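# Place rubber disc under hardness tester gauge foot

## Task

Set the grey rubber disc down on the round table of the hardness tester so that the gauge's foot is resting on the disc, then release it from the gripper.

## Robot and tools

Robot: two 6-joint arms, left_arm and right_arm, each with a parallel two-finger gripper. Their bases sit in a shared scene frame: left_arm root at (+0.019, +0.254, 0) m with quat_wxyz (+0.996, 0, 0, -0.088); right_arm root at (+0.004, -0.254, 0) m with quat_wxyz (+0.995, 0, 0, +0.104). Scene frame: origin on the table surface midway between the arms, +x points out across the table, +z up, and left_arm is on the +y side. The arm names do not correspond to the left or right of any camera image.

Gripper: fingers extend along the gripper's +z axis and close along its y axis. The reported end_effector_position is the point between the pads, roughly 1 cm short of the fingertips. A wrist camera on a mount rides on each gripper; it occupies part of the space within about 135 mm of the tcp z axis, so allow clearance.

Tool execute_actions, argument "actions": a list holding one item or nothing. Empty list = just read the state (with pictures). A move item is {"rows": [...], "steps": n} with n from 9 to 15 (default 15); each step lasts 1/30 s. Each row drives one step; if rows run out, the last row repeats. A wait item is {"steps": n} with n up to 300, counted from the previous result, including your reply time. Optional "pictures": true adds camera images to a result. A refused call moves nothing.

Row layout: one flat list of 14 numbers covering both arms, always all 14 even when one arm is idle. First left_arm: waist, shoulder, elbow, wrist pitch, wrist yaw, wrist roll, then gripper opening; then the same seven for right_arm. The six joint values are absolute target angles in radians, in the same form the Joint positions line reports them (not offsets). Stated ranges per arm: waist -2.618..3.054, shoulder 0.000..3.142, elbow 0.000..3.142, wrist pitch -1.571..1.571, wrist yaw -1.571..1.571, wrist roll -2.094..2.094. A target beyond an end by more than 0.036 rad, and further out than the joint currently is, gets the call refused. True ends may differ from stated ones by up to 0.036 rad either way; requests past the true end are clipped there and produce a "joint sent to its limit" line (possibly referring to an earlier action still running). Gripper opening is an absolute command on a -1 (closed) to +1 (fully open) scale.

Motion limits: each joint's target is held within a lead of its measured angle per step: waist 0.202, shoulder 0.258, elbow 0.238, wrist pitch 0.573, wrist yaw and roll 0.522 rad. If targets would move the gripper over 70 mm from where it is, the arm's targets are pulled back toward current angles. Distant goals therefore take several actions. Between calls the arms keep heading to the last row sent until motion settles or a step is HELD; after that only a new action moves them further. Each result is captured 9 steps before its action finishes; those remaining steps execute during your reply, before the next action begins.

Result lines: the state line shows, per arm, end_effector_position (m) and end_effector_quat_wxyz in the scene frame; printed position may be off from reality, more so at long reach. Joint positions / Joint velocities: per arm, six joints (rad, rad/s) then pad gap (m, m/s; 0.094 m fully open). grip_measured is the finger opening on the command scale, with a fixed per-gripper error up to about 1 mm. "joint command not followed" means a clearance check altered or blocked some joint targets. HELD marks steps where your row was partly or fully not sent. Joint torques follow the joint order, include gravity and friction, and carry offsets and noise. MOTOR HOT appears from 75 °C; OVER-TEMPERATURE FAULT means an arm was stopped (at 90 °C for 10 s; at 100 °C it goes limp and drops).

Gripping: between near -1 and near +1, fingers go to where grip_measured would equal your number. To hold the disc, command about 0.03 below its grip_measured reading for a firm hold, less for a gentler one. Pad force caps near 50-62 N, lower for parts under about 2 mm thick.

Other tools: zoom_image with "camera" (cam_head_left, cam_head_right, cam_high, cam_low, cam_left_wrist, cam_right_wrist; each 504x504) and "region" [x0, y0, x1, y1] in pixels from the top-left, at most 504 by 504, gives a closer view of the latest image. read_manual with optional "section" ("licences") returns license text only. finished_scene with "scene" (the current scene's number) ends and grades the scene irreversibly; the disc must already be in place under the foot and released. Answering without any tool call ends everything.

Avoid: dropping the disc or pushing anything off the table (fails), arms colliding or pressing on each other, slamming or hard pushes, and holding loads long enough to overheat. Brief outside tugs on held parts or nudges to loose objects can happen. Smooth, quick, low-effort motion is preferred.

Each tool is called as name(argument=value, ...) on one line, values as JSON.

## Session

execute_actions(actions=[])

Scene clock: 0.00 s of 5400.00 s.
left_arm: end_effector_position=(+0.2324, -0.2566, +0.2809) grip_measured=+1.000 end_effector_quat_wxyz=(+0.279, -0.032, +0.783, -0.555) | right_arm: end_effector_position=(+0.3016, -0.3808, +0.1590) grip_measured=+1.000 end_effector_quat_wxyz=(+0.011, +0.745, +0.662, -0.082)
Joint positions: left_arm=[-1.053  1.739  1.334  0.172 -0.16  -1.183  0.094] | right_arm=[-0.529  1.829  1.712 -1.517  0.154  1.373  0.094]
Joint velocities: left_arm=[-0.002 -0.022 -0.002  0.007 -0.037  0.081  0.   ] | right_arm=[ 0.002 -0.042  0.002  0.095 -0.007  0.022  0.   ]
Joint torques (N m, as the arm reports them, + toward a larger angle): no reading
Motor temperatures (°C, as the motors report them): left_arm=[25 27 29 28 28 28] | right_arm=[29 28 29 28 27 27]

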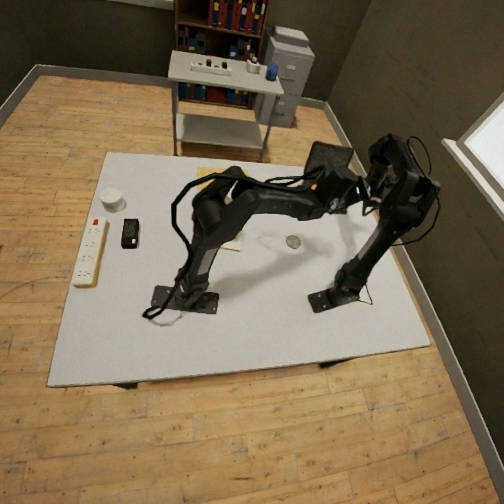

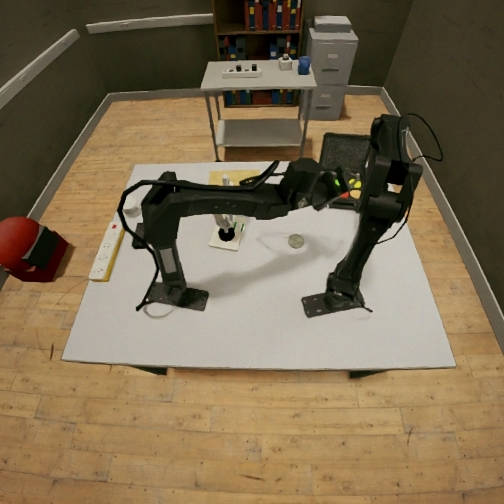

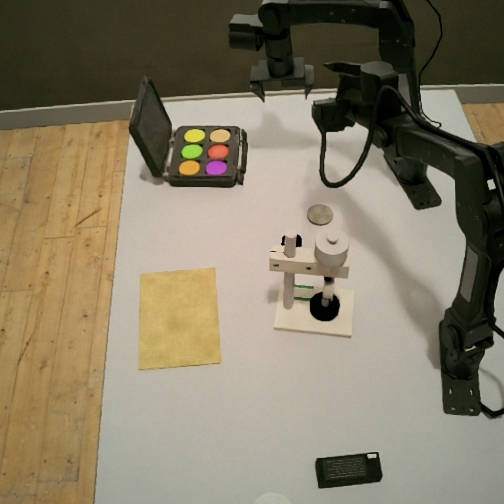

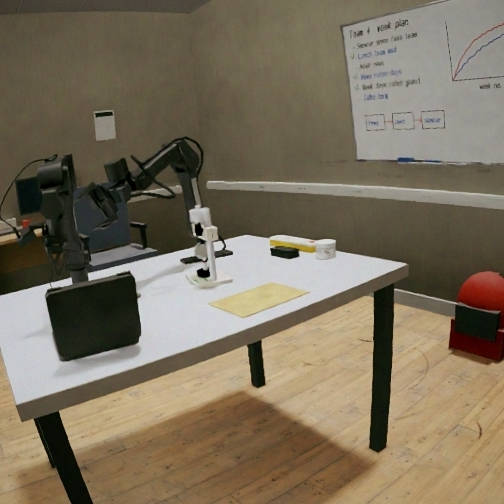

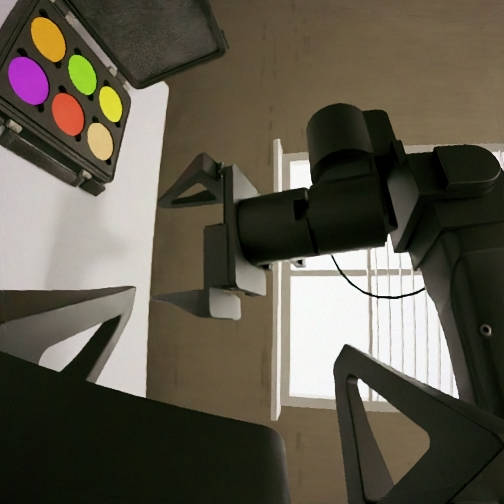

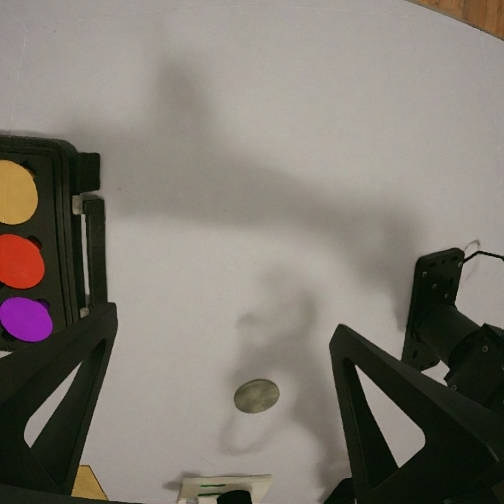

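execute_actions(actions=[{"rows":[[-1.053,1.73,1.34,0.14,-0.16,-1.17,1,-0.55,1.82,1.71,-1.51,0.15,1.34,1],[-1.053,1.715,1.345,0.09,-0.155,-1.15,1,-0.57,1.80,1.70,-1.50,0.15,1.30,1],[-1.053,1.70,1.35,0.04,-0.15,-1.12,1,-0.59,1.77,1.68,-1.48,0.14,1.25,1],[-1.053,1.685,1.355,-0.01,-0.14,-1.09,1,-0.61,1.74,1.66,-1.46,0.13,1.20,1],[-1.053,1.67,1.36,-0.06,-0.13,-1.05,1,-0.63,1.70,1.63,-1.44,0.12,1.14,1],[-1.053,1.65,1.365,-0.11,-0.12,-1.01,1,-0.65,1.66,1.60,-1.42,0.11,1.08,1],[-1.053,1.63,1.37,-0.16,-0.11,-0.97,1,-0.67,1.62,1.57,-1.40,0.10,1.02,1],[-1.053,1.61,1.375,-0.21,-0.10,-0.93,1,-0.68,1.58,1.54,-1.37,0.08,0.96,1],[-1.053,1.59,1.38,-0.26,-0.09,-0.89,1,-0.69,1.54,1.51,-1.34,0.06,0.90,1],[-1.053,1.57,1.39,-0.31,-0.08,-0.85,1,-0.7,1.50,1.48,-1.31,0.04,0.85,1],[-1.053,1.55,1.40,-0.36,-0.07,-0.80,1,-0.7,1.46,1.45,-1.28,0.02,0.80,1],[-1.053,1.53,1.41,-0.41,-0.06,-0.75,1,-0.7,1.42,1.42,-1.25,0,0.75,1],[-1.053,1.51,1.42,-0.46,-0.05,-0.70,1,-0.7,1.38,1.38,-1.22,-0.02,0.70,1],[-1.053,1.49,1.43,-0.51,-0.04,-0.65,1,-0.7,1.34,1.34,-1.18,-0.04,0.65,1],[-1.053,1.47,1.44,-0.56,-0.03,-0.60,1,-0.7,1.30,1.30,-1.14,-0.06,0.60,1]]}])

execute_actions(actions=[{"rows":[[-1.04,1.45,1.45,-0.61,-0.02,-0.55,1,-0.7,1.27,1.26,-1.09,-0.09,0.54,1],[-1.03,1.43,1.46,-0.66,-0.01,-0.50,1,-0.7,1.24,1.22,-1.04,-0.12,0.48,1],[-1.02,1.41,1.47,-0.71,0,-0.45,1,-0.7,1.22,1.18,-0.99,-0.15,0.42,1],[-1.0,1.39,1.48,-0.76,0,-0.40,1,-0.69,1.20,1.14,-0.94,-0.18,0.36,1],[-0.98,1.37,1.49,-0.81,0,-0.35,1,-0.68,1.18,1.10,-0.89,-0.21,0.30,1],[-0.96,1.35,1.50,-0.86,0,-0.30,1,-0.67,1.16,1.06,-0.84,-0.24,0.24,1],[-0.94,1.33,1.51,-0.91,0,-0.25,1,-0.66,1.15,1.02,-0.79,-0.27,0.18,1],[-0.92,1.31,1.52,-0.96,0,-0.20,1,-0.65,1.14,0.98,-0.74,-0.30,0.12,1],[-0.90,1.29,1.53,-1.01,0,-0.15,1,-0.64,1.13,0.94,-0.69,-0.34,0.06,1],[-0.88,1.27,1.53,-1.06,0,-0.10,1,-0.63,1.12,0.90,-0.64,-0.38,0,1],[-0.85,1.25,1.53,-1.11,0,-0.06,1,-0.62,1.11,0.86,-0.59,-0.42,-0.06,1],[-0.82,1.24,1.53,-1.16,0,-0.03,1,-0.60,1.10,0.82,-0.54,-0.46,-0.12,1],[-0.79,1.23,1.53,-1.20,0,0,1,-0.58,1.10,0.78,-0.49,-0.50,-0.18,1],[-0.76,1.23,1.53,-1.24,0,0.01,1,-0.56,1.10,0.74,-0.44,-0.54,-0.24,1],[-0.73,1.23,1.53,-1.27,0,0.01,1,-0.54,1.10,0.70,-0.39,-0.58,-0.30,1]]}])

execute_actions(actions=[{"rows":[[-0.70,1.23,1.53,-1.29,0,0.01,1,-0.52,1.10,0.66,-0.34,-0.62,-0.36,1],[-0.67,1.23,1.53,-1.31,0,0.01,1,-0.50,1.10,0.62,-0.29,-0.66,-0.42,1],[-0.64,1.23,1.53,-1.31,0,0.01,1,-0.48,1.10,0.58,-0.24,-0.70,-0.48,1],[-0.61,1.23,1.53,-1.31,0,0.01,1,-0.46,1.10,0.54,-0.19,-0.74,-0.54,1],[-0.58,1.23,1.53,-1.31,0,0.01,1,-0.44,1.11,0.50,-0.14,-0.78,-0.59,1],[-0.55,1.23,1.53,-1.31,0,0.01,1,-0.42,1.12,0.46,-0.09,-0.82,-0.64,1],[-0.52,1.23,1.53,-1.31,0,0.01,1,-0.40,1.13,0.42,-0.04,-0.85,-0.68,1],[-0.49,1.23,1.53,-1.31,0,0.01,1,-0.385,1.14,0.39,0.01,-0.88,-0.72,1],[-0.46,1.23,1.53,-1.31,0,0.01,1,-0.37,1.15,0.36,0.05,-0.90,-0.75,1],[-0.43,1.23,1.53,-1.31,0,0.01,1,-0.36,1.16,0.33,0.09,-0.91,-0.766,1],[-0.41,1.23,1.53,-1.31,0,0.01,1,-0.35,1.17,0.30,0.12,-0.91,-0.766,1],[-0.39,1.23,1.53,-1.31,0,0.01,1,-0.346,1.175,0.27,0.15,-0.91,-0.766,1],[-0.37,1.23,1.53,-1.31,0,0.01,1,-0.346,1.18,0.24,0.15,-0.91,-0.766,1],[-0.355,1.23,1.53,-1.31,0,0.01,1,-0.346,1.186,0.21,0.15,-0.91,-0.766,1],[-0.345,1.23,1.53,-1.31,0,0.01,1,-0.346,1.186,0.186,0.15,-0.91,-0.766,1]]}])

execute_actions(actions=[{"steps":24}], pictures=true)

Scene clock: 3.63 s of 5400.00 s.
left_arm: end_effector_position=(+0.2263, -0.2458, +0.2680) grip_measured=+1.000 end_effector_quat_wxyz=(+0.280, +0.000, +0.810, -0.515) | right_arm: end_effector_position=(+0.2882, -0.3961, +0.1584) grip_measured=+1.000 end_effector_quat_wxyz=(+0.014, +0.728, +0.682, -0.065)
Joint positions: left_arm=[-1.053  1.71   1.334  0.054 -0.148 -1.122  0.094] | right_arm=[-0.602  1.773  1.644 -1.47   0.13   1.244  0.094]
Joint velocities: left_arm=[-0.007 -0.374  0.002 -1.121  0.154  0.652  0.   ] | right_arm=[-0.667 -0.794 -0.838  0.418 -0.212 -1.062  0.   ]
Joint torques (N m, as the arm reports them, + toward a larger angle): left_arm=[  0.06 -11.7    9.03   2.18  -0.01   0.12] | right_arm=[ -0.7  -13.21   6.26   0.09   0.11   0.02]
Motor temperatures (°C, as the motors report them): left_arm=[25 29 30 29 28 28] | right_arm=[29 29 29 28 28 27]
Steps of this call (steps 1 to 90: nothing new was sent; then 0.43 s passed at rest; steps 91 to 96: the first 6 steps of this action). Readings (joint positions):
91: left_arm=[-1.053 1.739 1.334 0.171 -0.160 -1.183] | right_arm=[-0.531 1.829 1.712 -1.517 0.152 1.369]
92: left_arm=[-1.053 1.738 1.334 0.164 -0.160 -1.180] | right_arm=[-0.535 1.829 1.712 -1.517 0.150 1.357]
94: left_arm=[-1.053 1.730 1.334 0.122 -0.157 -1.161] | right_arm=[-0.560 1.816 1.693 -1.500 0.141 1.313]
96: the state above

Scene clock: 4.13 s of 5400.00 s.
left_arm: end_effector_position=(+0.1845, -0.1380, +0.3206) grip_measured=+1.000 end_effector_quat_wxyz=(+0.325, +0.282, +0.830, -0.356) | right_arm: end_effector_position=(+0.2632, -0.3659, +0.1863) grip_measured=+1.000 end_effector_quat_wxyz=(+0.223, +0.443, +0.867, +0.057)
Joint positions: left_arm=[-1.007  1.399  1.46  -0.626 -0.02  -0.517  0.094] | right_arm=[-0.693  1.203  1.138 -1.055 -0.117  0.487  0.094]
Joint velocities: left_arm=[ 0.54  -0.574  0.281 -1.414  0.125  1.355  0.   ] | right_arm=[ 0.198 -0.466 -1.243  1.297 -0.755 -1.604  0.   ]
Joint torques (N m, as the arm reports them, + toward a larger angle): left_arm=[ 1.07 -6.4   7.96  1.86  0.02  0.09] | right_arm=[ 0.95 -4.08  5.98  1.31 -0.25 -0.02]
Motor temperatures (°C, as the motors report them): left_arm=[25 29 30 29 28 28] | right_arm=[29 29 29 28 28 27]
Steps of this call (steps 1 to 9: the last 9 steps of your previous action; steps 10 to 15: the first 6 steps of this action). Readings (joint positions):
10: left_arm=[-1.053 1.504 1.406 -0.389 -0.065 -0.756] | right_arm=[-0.702 1.339 1.339 -1.253 0.002 0.762]
11: left_arm=[-1.051 1.482 1.418 -0.436 -0.055 -0.709] | right_arm=[-0.702 1.301 1.300 -1.219 -0.020 0.709]
13: left_arm=[-1.038 1.439 1.440 -0.530 -0.034 -0.614] | right_arm=[-0.702 1.241 1.221 -1.142 -0.067 0.600]
15: the state above

Scene clock: 4.63 s of 5400.00 s.
left_arm: end_effector_position=(+0.2291, +0.0482, +0.2897) grip_measured=+1.000 end_effector_quat_wxyz=(+0.278, +0.349, +0.887, -0.118) | right_arm: end_effector_position=(+0.2954, -0.2186, +0.0987) grip_measured=+1.000 end_effector_quat_wxyz=(+0.383, -0.166, +0.890, +0.183)
Joint positions: left_arm=[-0.606  1.231  1.511 -1.237 -0.004 -0.031  0.094] | right_arm=[-0.459  1.129  0.53  -0.319 -0.635 -0.398  0.094]
Joint velocities: left_arm=[ 0.847  0.017  0.012 -0.418 -0.095  0.139  0.   ] | right_arm=[ 0.569  0.002 -1.155  1.531 -1.121 -1.619  0.   ]
Joint torques (N m, as the arm reports them, + toward a larger angle): left_arm=[ 0.53 -2.96  6.93  1.54  0.07  0.13] | right_arm=[ 0.39 -3.16  6.42  1.51 -0.54  0.  ]
Motor temperatures (°C, as the motors report them): left_arm=[25 29 30 29 28 28] | right_arm=[29 29 29 28 28 27]
Steps of this call (steps 1 to 9: the last 9 steps of your previous action; steps 10 to 15: the first 6 steps of this action). Readings (joint positions):
10: left_arm=[-0.756 1.233 1.511 -1.105 -0.006 -0.095] | right_arm=[-0.560 1.129 0.729 -0.571 -0.443 -0.103]
11: left_arm=[-0.725 1.231 1.511 -1.142 -0.006 -0.076] | right_arm=[-0.539 1.129 0.690 -0.520 -0.481 -0.163]
13: left_arm=[-0.665 1.231 1.511 -1.201 -0.005 -0.049] | right_arm=[-0.499 1.129 0.610 -0.419 -0.558 -0.283]
15: the state above

Scene clock: 5.43 s of 5400.00 s.
left_arm: end_effector_position=(+0.2637, +0.1129, +0.2819) grip_measured=+1.000 end_effector_quat_wxyz=(+0.266, +0.251, +0.928, -0.071) | right_arm: end_effector_position=(+0.2422, -0.1486, +0.0488) grip_measured=+1.000 end_effector_quat_wxyz=(+0.454, -0.397, +0.765, +0.226)
Joint positions: left_arm=[-0.353  1.231  1.511 -1.294 -0.002 -0.001  0.094] | right_arm=[-0.353  1.178  0.181  0.124 -0.884 -0.76   0.094]
Joint velocities: left_arm=[ 0.002 -0.022 -0.012 -0.022 -0.007 -0.037  0.   ] | right_arm=[-0.007 -0.007 -0.002  0.051 -0.051 -0.081  0.   ]
Joint torques (N m, as the arm reports them, + toward a larger angle): left_arm=[ 0.58 -2.64  6.77  1.41  0.04  0.07] | right_arm=[ 0.53 -0.99  5.79  1.61 -0.71 -0.05]
Motor temperatures (°C, as the motors report them): left_arm=[25 29 30 29 28 28] | right_arm=[29 29 29 28 28 27]
Kept back: nothing.
Steps of this call (steps 1 to 9: the last 9 steps of your previous action; steps 10 to 24: the robot went on to your last target). Readings (joint positions):
1: left_arm=[-0.576 1.231 1.511 -1.249 -0.003 -0.025] | right_arm=[-0.438 1.129 0.489 -0.269 -0.672 -0.452]
2: left_arm=[-0.546 1.231 1.511 -1.259 -0.003 -0.020] | right_arm=[-0.419 1.129 0.451 -0.221 -0.709 -0.504]
4: left_arm=[-0.486 1.231 1.511 -1.272 -0.002 -0.013] | right_arm=[-0.385 1.136 0.382 -0.130 -0.772 -0.593]
8: left_arm=[-0.390 1.231 1.511 -1.285 -0.002 -0.006] | right_arm=[-0.354 1.165 0.266 0.021 -0.842 -0.694]
24: the state above

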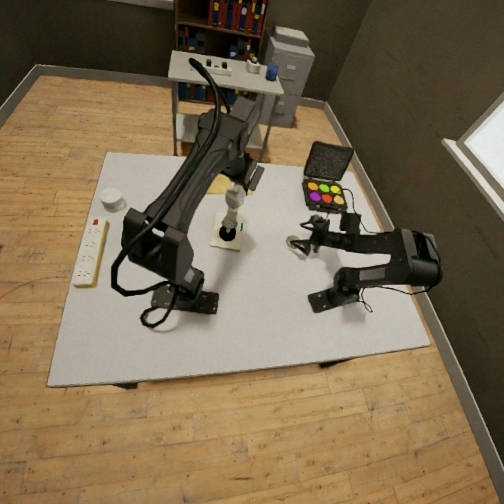

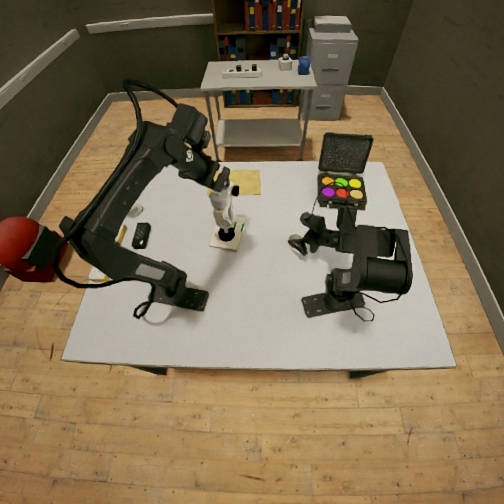

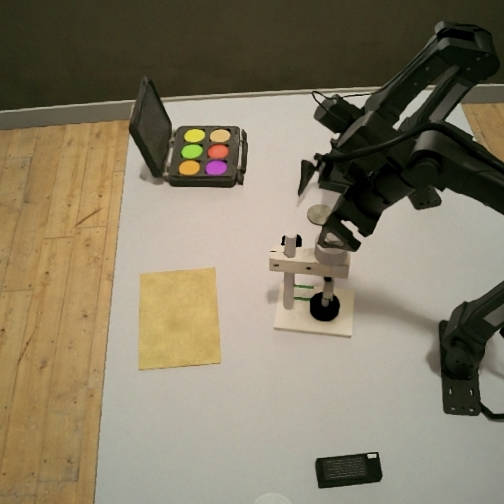

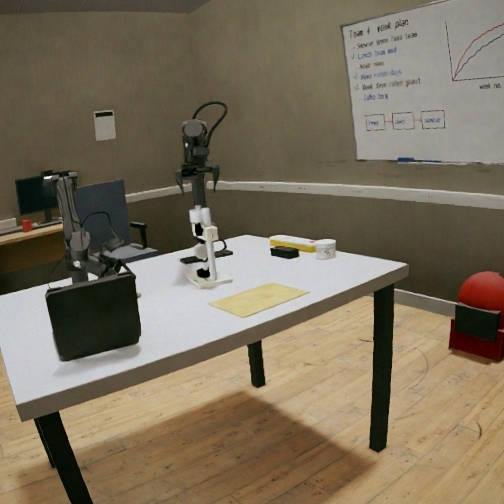

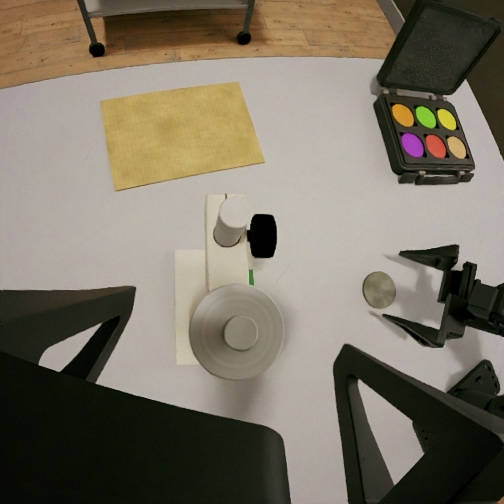

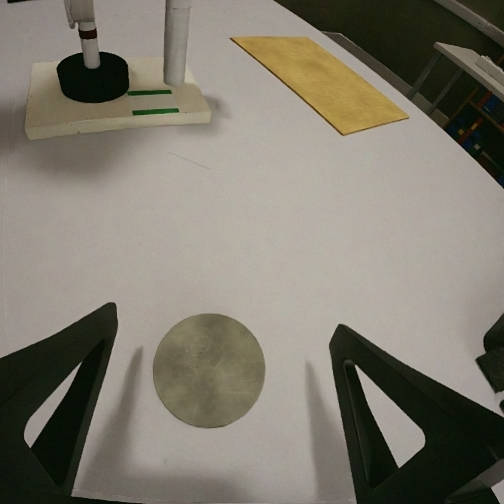

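execute_actions(actions=[{"rows":[[-0.35,1.22,1.50,-1.29,0,0.005,1,-0.34,1.19,0.184,0.17,-0.91,-0.76,1],[-0.35,1.21,1.485,-1.28,0,0.005,1,-0.334,1.20,0.182,0.195,-0.91,-0.76,1],[-0.35,1.205,1.47,-1.265,0,0.005,1,-0.328,1.21,0.179,0.22,-0.91,-0.76,1],[-0.35,1.20,1.45,-1.25,0,0.005,1,-0.322,1.225,0.175,0.245,-0.91,-0.76,1],[-0.35,1.196,1.43,-1.235,0,0.005,1,-0.316,1.24,0.171,0.27,-0.91,-0.76,1],[-0.35,1.192,1.41,-1.22,0,0.005,1,-0.316,1.257,0.167,0.295,-0.91,-0.76,1],[-0.35,1.188,1.39,-1.205,0,0.005,1,-0.316,1.274,0.163,0.32,-0.91,-0.76,1],[-0.35,1.184,1.37,-1.19,0,0.005,1,-0.316,1.291,0.159,0.345,-0.91,-0.76,1],[-0.35,1.18,1.35,-1.175,0,0.005,1,-0.316,1.308,0.155,0.37,-0.91,-0.76,1],[-0.35,1.176,1.33,-1.16,0,0.005,1,-0.316,1.325,0.15,0.39,-0.91,-0.76,1],[-0.35,1.172,1.31,-1.145,0,0.005,1,-0.316,1.342,0.145,0.41,-0.91,-0.76,1],[-0.35,1.168,1.29,-1.13,0,0.005,1,-0.316,1.359,0.14,0.425,-0.91,-0.76,1],[-0.35,1.164,1.27,-1.12,0,0.005,1,-0.316,1.376,0.136,0.432,-0.91,-0.76,1],[-0.35,1.16,1.252,-1.11,0,0.005,1,-0.316,1.393,0.132,0.432,-0.91,-0.76,1],[-0.35,1.157,1.238,-1.11,0,0.005,1,-0.316,1.408,0.128,0.432,-0.91,-0.76,1]]}])

execute_actions(actions=[{"steps":22}], pictures=true)

Scene clock: 7.30 s of 5400.00 s.
left_arm: end_effector_position=(+0.2646, +0.1124, +0.2749) grip_measured=+1.000 end_effector_quat_wxyz=(+0.269, +0.250, +0.927, -0.072) | right_arm: end_effector_position=(+0.2469, -0.1434, +0.0502) grip_measured=+1.000 end_effector_quat_wxyz=(+0.464, -0.412, +0.752, +0.224)
Joint positions: left_arm=[-0.353  1.215  1.466 -1.257 -0.002 -0.     0.094] | right_arm=[-0.328  1.217  0.181  0.199 -0.887 -0.762  0.094]
Joint velocities: left_arm=[ 0.002 -0.168 -0.545  0.242 -0.081  0.037  0.   ] | right_arm=[ 0.105  0.427  0.027  0.535  0.022 -0.081  0.   ]
Joint torques (N m, as the arm reports them, + toward a larger angle): left_arm=[ 0.21 -3.67  3.76  1.47  0.07  0.07] | right_arm=[ 0.41 -0.59  4.26  1.6  -0.61  0.05]
Motor temperatures (°C, as the motors report them): left_arm=[25 29 31 29 28 28] | right_arm=[29 29 29 28 28 27]
Steps of this call (steps 1 to 30: the robot went on to your last target; steps 31 to 50: nothing new was sent; steps 51 to 56: the first 6 steps of this action). Readings (joint positions):
51: left_arm=[-0.353 1.231 1.511 -1.294 -0.002 -0.000] | right_arm=[-0.352 1.178 0.181 0.130 -0.885 -0.762]
52: left_arm=[-0.353 1.231 1.511 -1.293 -0.002 -0.000] | right_arm=[-0.349 1.179 0.181 0.137 -0.885 -0.762]
54: left_arm=[-0.353 1.226 1.498 -1.278 -0.002 -0.000] | right_arm=[-0.339 1.191 0.181 0.163 -0.886 -0.762]
56: the state above

Scene clock: 8.03 s of 5400.00 s.
left_arm: end_effector_position=(+0.2653, +0.1120, +0.2262) grip_measured=+1.000 end_effector_quat_wxyz=(+0.253, +0.252, +0.932, -0.067) | right_arm: end_effector_position=(+0.2449, -0.1420, +0.0254) grip_measured=+1.000 end_effector_quat_wxyz=(+0.457, -0.411, +0.754, +0.230)
Joint positions: left_arm=[-0.353  1.178  1.253 -1.116 -0.002 -0.     0.094] | right_arm=[-0.324  1.398  0.135  0.407 -0.888 -0.762  0.094]
Joint velocities: left_arm=[-0.002  0.002  0.022  0.11  -0.066 -0.051  0.   ] | right_arm=[-0.012  0.002 -0.007  0.037 -0.007 -0.022  0.   ]
Joint torques (N m, as the arm reports them, + toward a larger angle): left_arm=[ 0.21 -4.11  4.94  1.52  0.04  0.07] | right_arm=[ 0.59 -1.7   3.84  1.63 -0.67  0.04]
Motor temperatures (°C, as the motors report them): left_arm=[25 29 31 29 28 28] | right_arm=[29 29 29 28 28 27]
Kept back: nothing.
Steps of this call (steps 1 to 9: the last 9 steps of your previous action; steps 10 to 22: the robot went on to your last target). Readings (joint positions):
1: left_arm=[-0.353 1.210 1.446 -1.247 -0.002 -0.000] | right_arm=[-0.325 1.233 0.180 0.219 -0.887 -0.762]
2: left_arm=[-0.353 1.206 1.426 -1.237 -0.002 -0.000] | right_arm=[-0.324 1.250 0.178 0.241 -0.887 -0.762]
4: left_arm=[-0.353 1.200 1.384 -1.213 -0.002 -0.000] | right_arm=[-0.324 1.284 0.170 0.284 -0.887 -0.762]
8: left_arm=[-0.353 1.190 1.301 -1.163 -0.002 -0.000] | right_arm=[-0.324 1.353 0.150 0.357 -0.888 -0.762]
22: the state above

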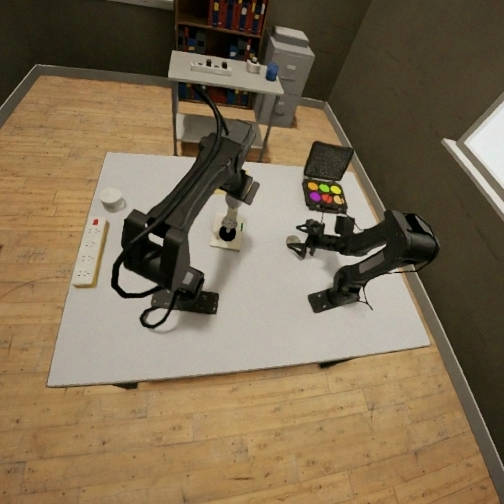

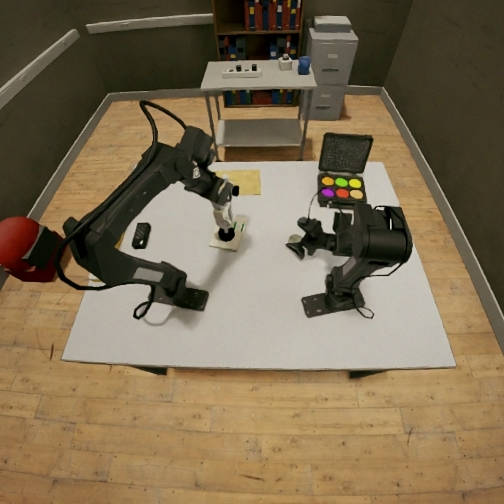

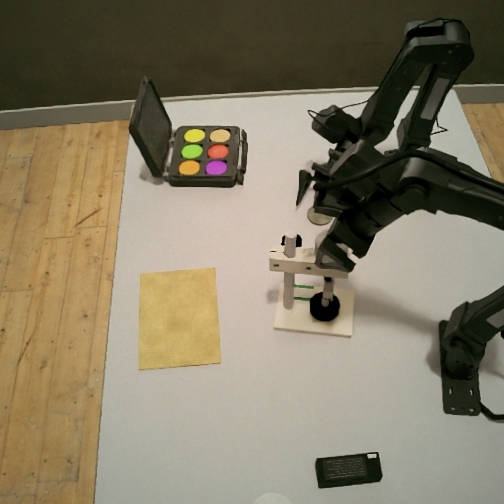

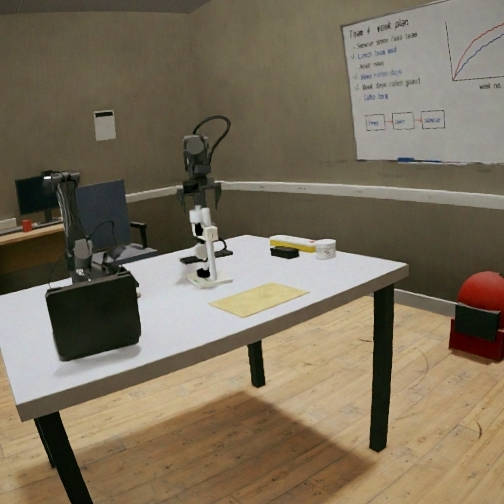

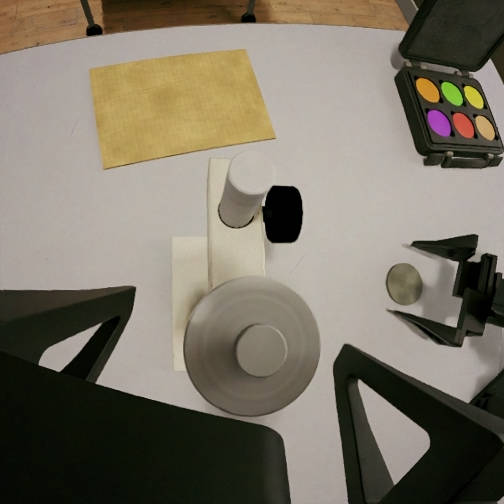

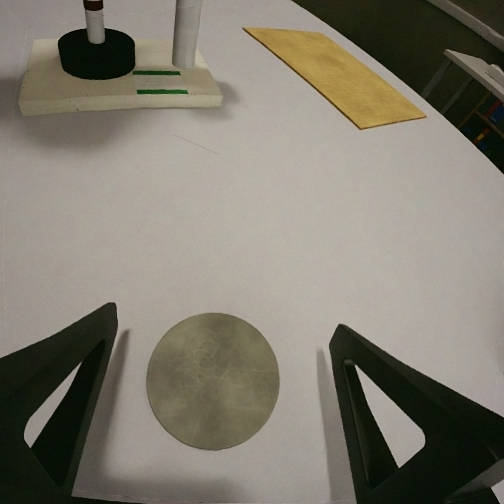

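execute_actions(actions=[{"rows":[[-0.36,1.157,1.238,-1.11,0,0.005,1,-0.33,1.408,0.124,0.44,-0.91,-0.76,1],[-0.37,1.157,1.238,-1.11,0,0.005,1,-0.338,1.41,0.12,0.45,-0.91,-0.76,1],[-0.378,1.157,1.238,-1.10,0,0.005,1,-0.346,1.414,0.116,0.46,-0.91,-0.76,1],[-0.385,1.155,1.23,-1.09,0,0.005,1,-0.353,1.418,0.112,0.47,-0.91,-0.76,1],[-0.389,1.153,1.22,-1.08,0,0.005,1,-0.36,1.422,0.108,0.48,-0.91,-0.76,1],[-0.389,1.151,1.21,-1.07,0,0.005,1,-0.36,1.426,0.104,0.49,-0.91,-0.76,0.95],[-0.389,1.149,1.20,-1.06,0,0.005,1,-0.36,1.43,0.10,0.497,-0.91,-0.76,0.9],[-0.389,1.147,1.19,-1.05,0,0.005,0.95,-0.36,1.434,0.096,0.503,-0.91,-0.76,0.85],[-0.389,1.145,1.18,-1.04,0,0.005,0.9,-0.36,1.438,0.092,0.503,-0.91,-0.76,0.8],[-0.389,1.143,1.17,-1.035,0,0.005,0.85,-0.36,1.442,0.088,0.503,-0.91,-0.76,0.75],[-0.389,1.141,1.16,-1.03,0,0.005,0.8,-0.36,1.446,0.085,0.503,-0.91,-0.76,0.7],[-0.389,1.139,1.15,-1.03,0,0.005,0.75,-0.36,1.45,0.082,0.503,-0.91,-0.76,0.65],[-0.389,1.137,1.14,-1.03,0,0.005,0.7,-0.36,1.454,0.082,0.503,-0.91,-0.76,0.6],[-0.389,1.137,1.134,-1.03,0,0.005,0.62,-0.36,1.457,0.082,0.503,-0.91,-0.76,0.55]],"steps":14}])

execute_actions(actions=[{"steps":18}], pictures=true)

zoom_image(camera="cam_low", region=[150, 170, 270, 290])

zoom_image(camera="cam_left_wrist", region=[370, 210, 504, 344])

Scene clock: 9.93 s of 5400.00 s.
left_arm: end_effector_position=(+0.2648, +0.1067, +0.2272) grip_measured=+1.000 end_effector_quat_wxyz=(+0.257, +0.259, +0.928, -0.071) | right_arm: end_effector_position=(+0.2476, -0.1464, +0.0264) grip_measured=+1.000 end_effector_quat_wxyz=(+0.465, -0.407, +0.754, +0.221)
Joint positions: left_arm=[-0.37   1.177  1.251 -1.104 -0.002 -0.     0.094] | right_arm=[-0.341  1.399  0.128  0.433 -0.888 -0.762  0.094]
Joint velocities: left_arm=[-0.198 -0.081 -0.081  0.256  0.022 -0.081  0.   ] | right_arm=[-0.222  0.061 -0.115  0.271  0.022 -0.066  0.   ]
Joint torques (N m, as the arm reports them, + toward a larger angle): left_arm=[-0.62 -4.16  3.94  1.45  0.1   0.07] | right_arm=[-0.5  -0.94  3.35  1.54 -0.66  0.04]
Motor temperatures (°C, as the motors report them): left_arm=[25 29 31 29 28 28] | right_arm=[29 29 29 28 28 27]
Steps of this call (steps 1 to 30: the robot went on to your last target; steps 31 to 52: nothing new was sent; steps 53 to 57: the first 5 steps of this action). Readings (joint positions):
53: left_arm=[-0.353 1.178 1.253 -1.114 -0.002 -0.000] | right_arm=[-0.324 1.398 0.135 0.411 -0.888 -0.762]
54: left_arm=[-0.354 1.178 1.253 -1.114 -0.002 -0.000] | right_arm=[-0.325 1.398 0.135 0.413 -0.888 -0.762]
56: left_arm=[-0.363 1.178 1.253 -1.110 -0.002 -0.000] | right_arm=[-0.335 1.398 0.132 0.425 -0.888 -0.762]
57: the state above

Scene clock: 10.53 s of 5400.00 s.
left_arm: end_effector_position=(+0.2618, +0.1052, +0.2033) grip_measured=+0.622 end_effector_quat_wxyz=(+0.250, +0.264, +0.929, -0.070) | right_arm: end_effector_position=(+0.2381, -0.1476, +0.0144) grip_measured=+0.551 end_effector_quat_wxyz=(+0.455, -0.398, +0.764, +0.227)
Joint positions: left_arm=[-0.38   1.16   1.151 -1.036 -0.002 -0.     0.076] | right_arm=[-0.353  1.444  0.092  0.479 -0.888 -0.762  0.073]
Joint velocities: left_arm=[-0.012  0.007 -0.007  0.037 -0.007  0.007 -0.001] | right_arm=[-0.012 -0.012 -0.012 -0.007  0.037  0.007 -0.001]
Joint torques (N m, as the arm reports them, + toward a larger angle): left_arm=[-0.7  -4.34  4.84  1.52  0.04  0.07] | right_arm=[-0.57 -1.45  3.22  1.63 -0.66  0.04]
Motor temperatures (°C, as the motors report them): left_arm=[25 29 31 30 28 28] | right_arm=[29 29 29 28 28 27]
Kept back: nothing.
Steps of this call (steps 1 to 9: the last 9 steps of your previous action; steps 10 to 18: the robot went on to your last target). Readings (joint positions):
1: left_arm=[-0.375 1.175 1.246 -1.096 -0.002 -0.000] | right_arm=[-0.347 1.403 0.124 0.441 -0.888 -0.762]
2: left_arm=[-0.379 1.173 1.238 -1.088 -0.002 -0.000] | right_arm=[-0.351 1.408 0.120 0.449 -0.888 -0.762]
4: left_arm=[-0.380 1.167 1.219 -1.073 -0.002 -0.000] | right_arm=[-0.353 1.417 0.112 0.461 -0.888 -0.762]
8: left_arm=[-0.380 1.161 1.177 -1.049 -0.002 -0.000] | right_arm=[-0.353 1.434 0.096 0.472 -0.888 -0.762]
18: the state above

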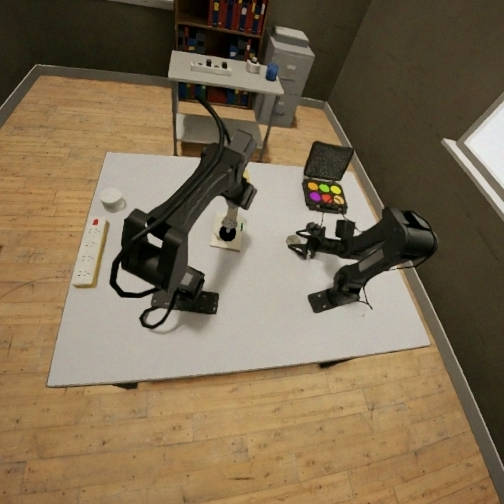

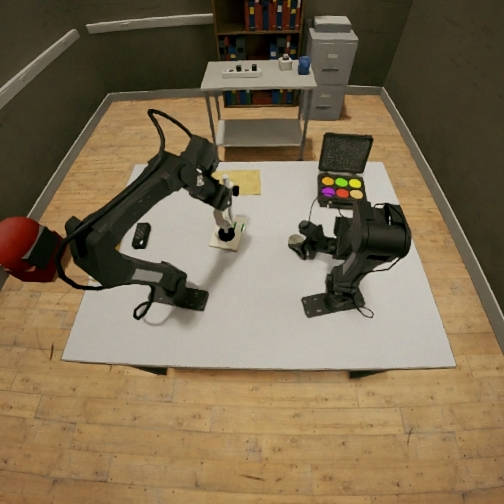

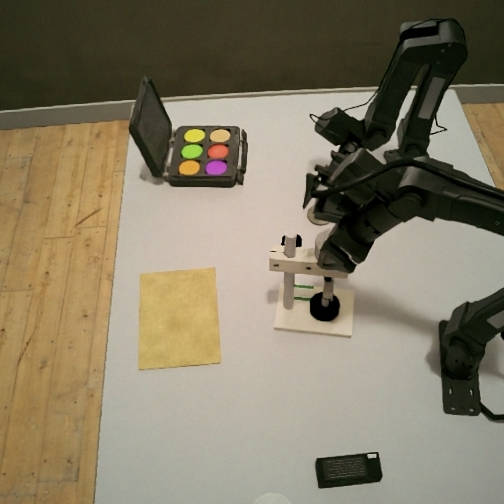

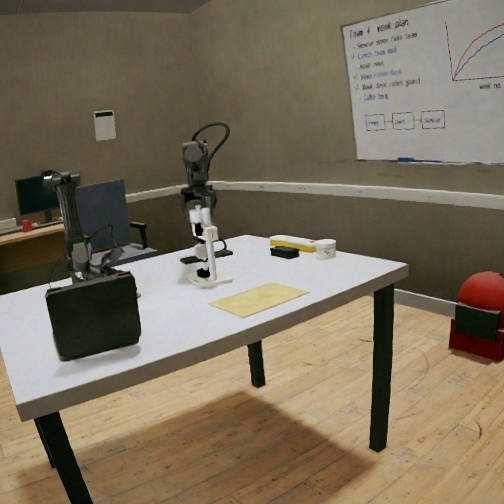

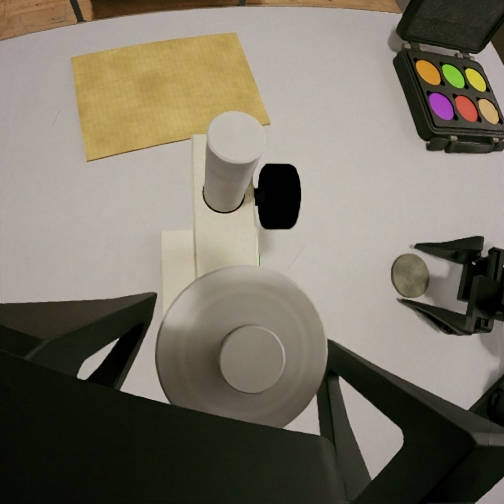

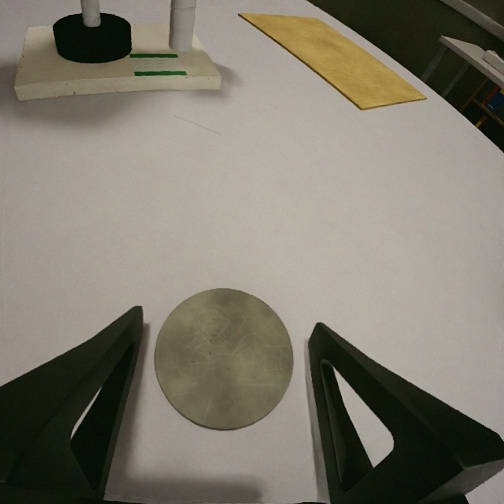

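Region (150, 170, 270, 290) of cam_low's 504x504 image, scaled by 4.200, with more detail than that image has.

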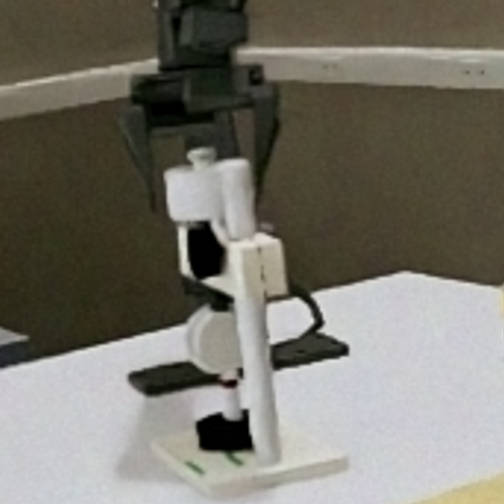

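Region (370, 210, 504, 344) of cam_left_wrist's 504x504 image, scaled by 3.761, with more detail than that image has.

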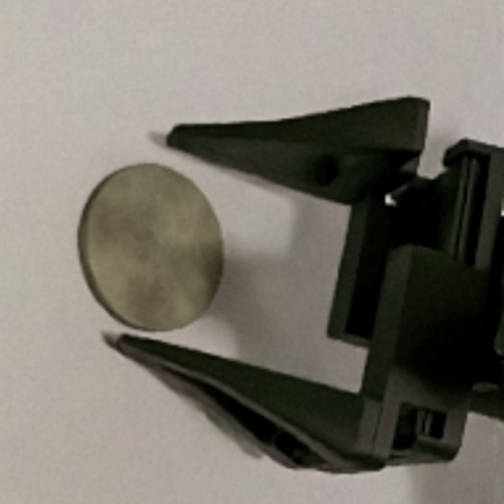

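execute_actions(actions=[{"rows":[[-0.38,1.137,1.134,-1.03,0,0.005,0.58,-0.353,1.465,0.082,0.506,-0.91,-0.76,0.55],[-0.38,1.137,1.134,-1.03,0,0.005,0.54,-0.353,1.472,0.082,0.509,-0.91,-0.76,0.55],[-0.38,1.137,1.134,-1.03,0,0.005,0.50,-0.353,1.479,0.082,0.512,-0.91,-0.76,0.53],[-0.38,1.137,1.134,-1.03,0,0.005,0.46,-0.353,1.486,0.082,0.515,-0.91,-0.76,0.51],[-0.38,1.137,1.134,-1.03,0,0.005,0.42,-0.353,1.492,0.082,0.515,-0.91,-0.76,0.49],[-0.38,1.137,1.134,-1.03,0,0.005,0.38,-0.353,1.492,0.082,0.515,-0.91,-0.76,0.46],[-0.38,1.137,1.134,-1.03,0,0.005,0.35,-0.353,1.492,0.082,0.515,-0.91,-0.76,0.42],[-0.38,1.137,1.134,-1.03,0,0.005,0.32,-0.353,1.492,0.082,0.515,-0.91,-0.76,0.38],[-0.38,1.137,1.134,-1.03,0,0.005,0.29,-0.353,1.492,0.082,0.515,-0.91,-0.76,0.34],[-0.38,1.137,1.134,-1.03,0,0.005,0.26,-0.353,1.492,0.082,0.515,-0.91,-0.76,0.30],[-0.38,1.137,1.134,-1.03,0,0.005,0.23,-0.353,1.492,0.082,0.515,-0.91,-0.76,0.26],[-0.38,1.137,1.134,-1.03,0,0.005,0.20,-0.353,1.492,0.082,0.515,-0.91,-0.76,0.22],[-0.38,1.137,1.134,-1.03,0,0.005,0.17,-0.353,1.492,0.082,0.515,-0.91,-0.76,0.18],[-0.38,1.137,1.134,-1.03,0,0.005,0.14,-0.353,1.492,0.082,0.515,-0.91,-0.76,0.14],[-0.38,1.137,1.134,-1.03,0,0.005,0.12,-0.353,1.492,0.082,0.515,-0.91,-0.76,0.10]]}])

execute_actions(actions=[{"steps":15}], pictures=true)

Scene clock: 11.57 s of 5400.00 s.
left_arm: end_effector_position=(+0.2623, +0.1048, +0.2037) grip_measured=+0.400 end_effector_quat_wxyz=(+0.251, +0.264, +0.928, -0.071) | right_arm: end_effector_position=(+0.2365, -0.1472, +0.0101) grip_measured=+0.473 end_effector_quat_wxyz=(+0.448, -0.395, +0.767, +0.232)
Joint positions: left_arm=[-0.38   1.16   1.151 -1.033 -0.002 -0.     0.066] | right_arm=[-0.353  1.473  0.092  0.491 -0.889 -0.762  0.069]
Joint velocities: left_arm=[-0.002  0.032  0.012 -0.037 -0.051 -0.022 -0.036] | right_arm=[-0.002  0.149  0.002  0.051 -0.168  0.066 -0.024]
Joint torques (N m, as the arm reports them, + toward a larger angle): left_arm=[-0.01 -4.33  4.86  1.54  0.04  0.08] | right_arm=[ 0.02 -1.9   3.12  1.51 -0.42 -0.06]
Motor temperatures (°C, as the motors report them): left_arm=[25 29 31 30 28 28] | right_arm=[29 29 29 29 28 27]
Steps of this call (steps 1 to 15: the robot went on to your last target; steps 16 to 25: nothing new was sent; steps 26 to 31: the first 6 steps of this action). Readings (joint positions):
26: left_arm=[-0.380 1.160 1.151 -1.033 -0.002 -0.000] | right_arm=[-0.353 1.444 0.092 0.481 -0.888 -0.762]
27: left_arm=[-0.380 1.160 1.151 -1.033 -0.002 -0.000] | right_arm=[-0.353 1.446 0.092 0.483 -0.888 -0.762]
29: left_arm=[-0.380 1.160 1.151 -1.033 -0.002 -0.000] | right_arm=[-0.353 1.459 0.092 0.489 -0.888 -0.762]
31: the state above

Scene clock: 12.07 s of 5400.00 s.
left_arm: end_effector_position=(+0.2628, +0.1054, +0.2037) grip_measured=+0.235 end_effector_quat_wxyz=(+0.252, +0.264, +0.929, -0.069) | right_arm: end_effector_position=(+0.2362, -0.1467, +0.0101) grip_measured=+0.211 end_effector_quat_wxyz=(+0.449, -0.395, +0.767, +0.235)
Joint positions: left_arm=[-0.38   1.16   1.151 -1.033 -0.006 -0.     0.058] | right_arm=[-0.353  1.478  0.092  0.494 -0.894 -0.762  0.057]
Joint velocities: left_arm=[ 0.002 -0.012 -0.007 -0.007 -0.051 -0.022  0.001] | right_arm=[-0.002  0.007 -0.002 -0.022 -0.022 -0.037 -0.001]
Joint torques (N m, as the arm reports them, + toward a larger angle): left_arm=[-0.02 -4.28  4.75  1.56  0.09  0.07] | right_arm=[ 0.   -1.47  3.06  1.59 -0.61  0.03]
Motor temperatures (°C, as the motors report them): left_arm=[25 29 31 30 28 28] | right_arm=[29 29 29 29 28 27]
Kept back: nothing.
Steps of this call (steps 1 to 9: the last 9 steps of your previous action; steps 10 to 15: the robot went on to your last target). Readings (joint positions):
1: left_arm=[-0.380 1.160 1.151 -1.033 -0.002 -0.000] | right_arm=[-0.353 1.476 0.092 0.492 -0.892 -0.762]
2: left_arm=[-0.380 1.160 1.151 -1.033 -0.002 -0.000] | right_arm=[-0.353 1.477 0.092 0.493 -0.893 -0.762]
4: left_arm=[-0.380 1.160 1.151 -1.033 -0.005 -0.000] | right_arm=[-0.353 1.478 0.092 0.494 -0.894 -0.762]
8: left_arm=[-0.380 1.160 1.151 -1.033 -0.006 -0.000] | right_arm=[-0.353 1.478 0.092 0.494 -0.894 -0.762]
15: the state above
All arms were judged still, so your last target was given up. Only a new action makes them travel on or press farther. Fingers that are still opening or closing keep moving.

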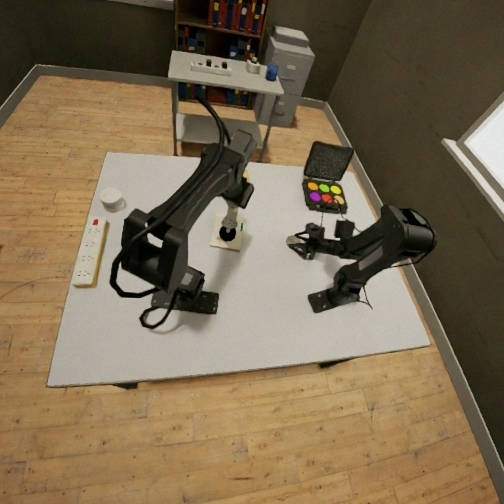

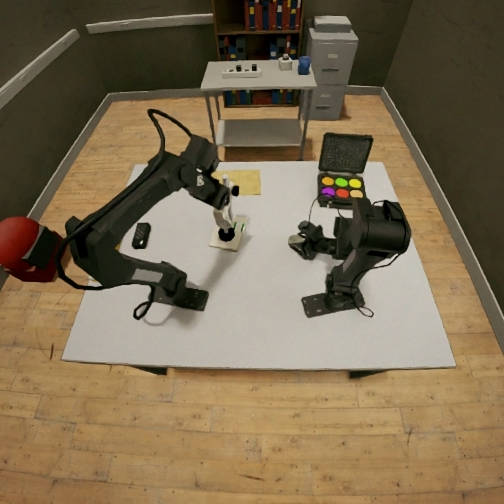

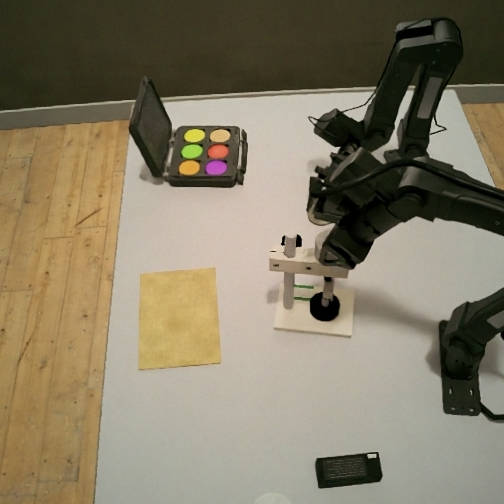

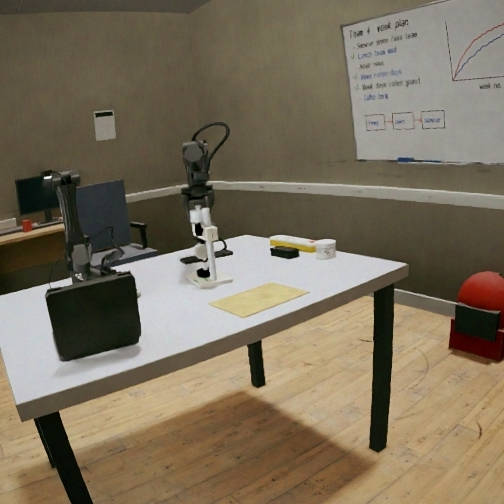

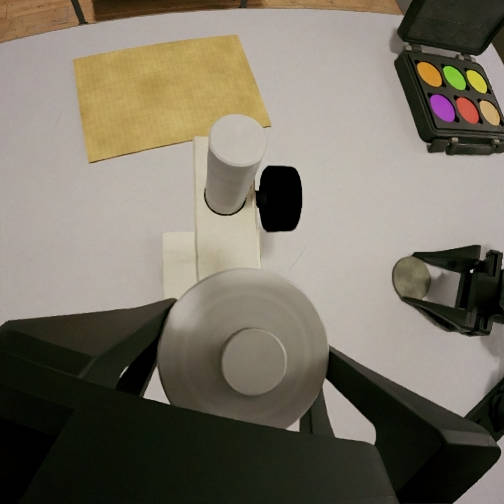

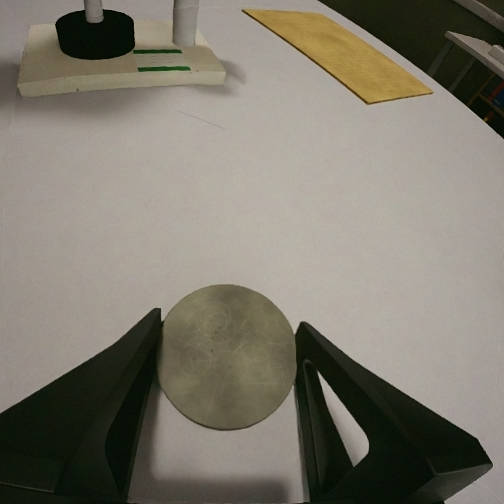

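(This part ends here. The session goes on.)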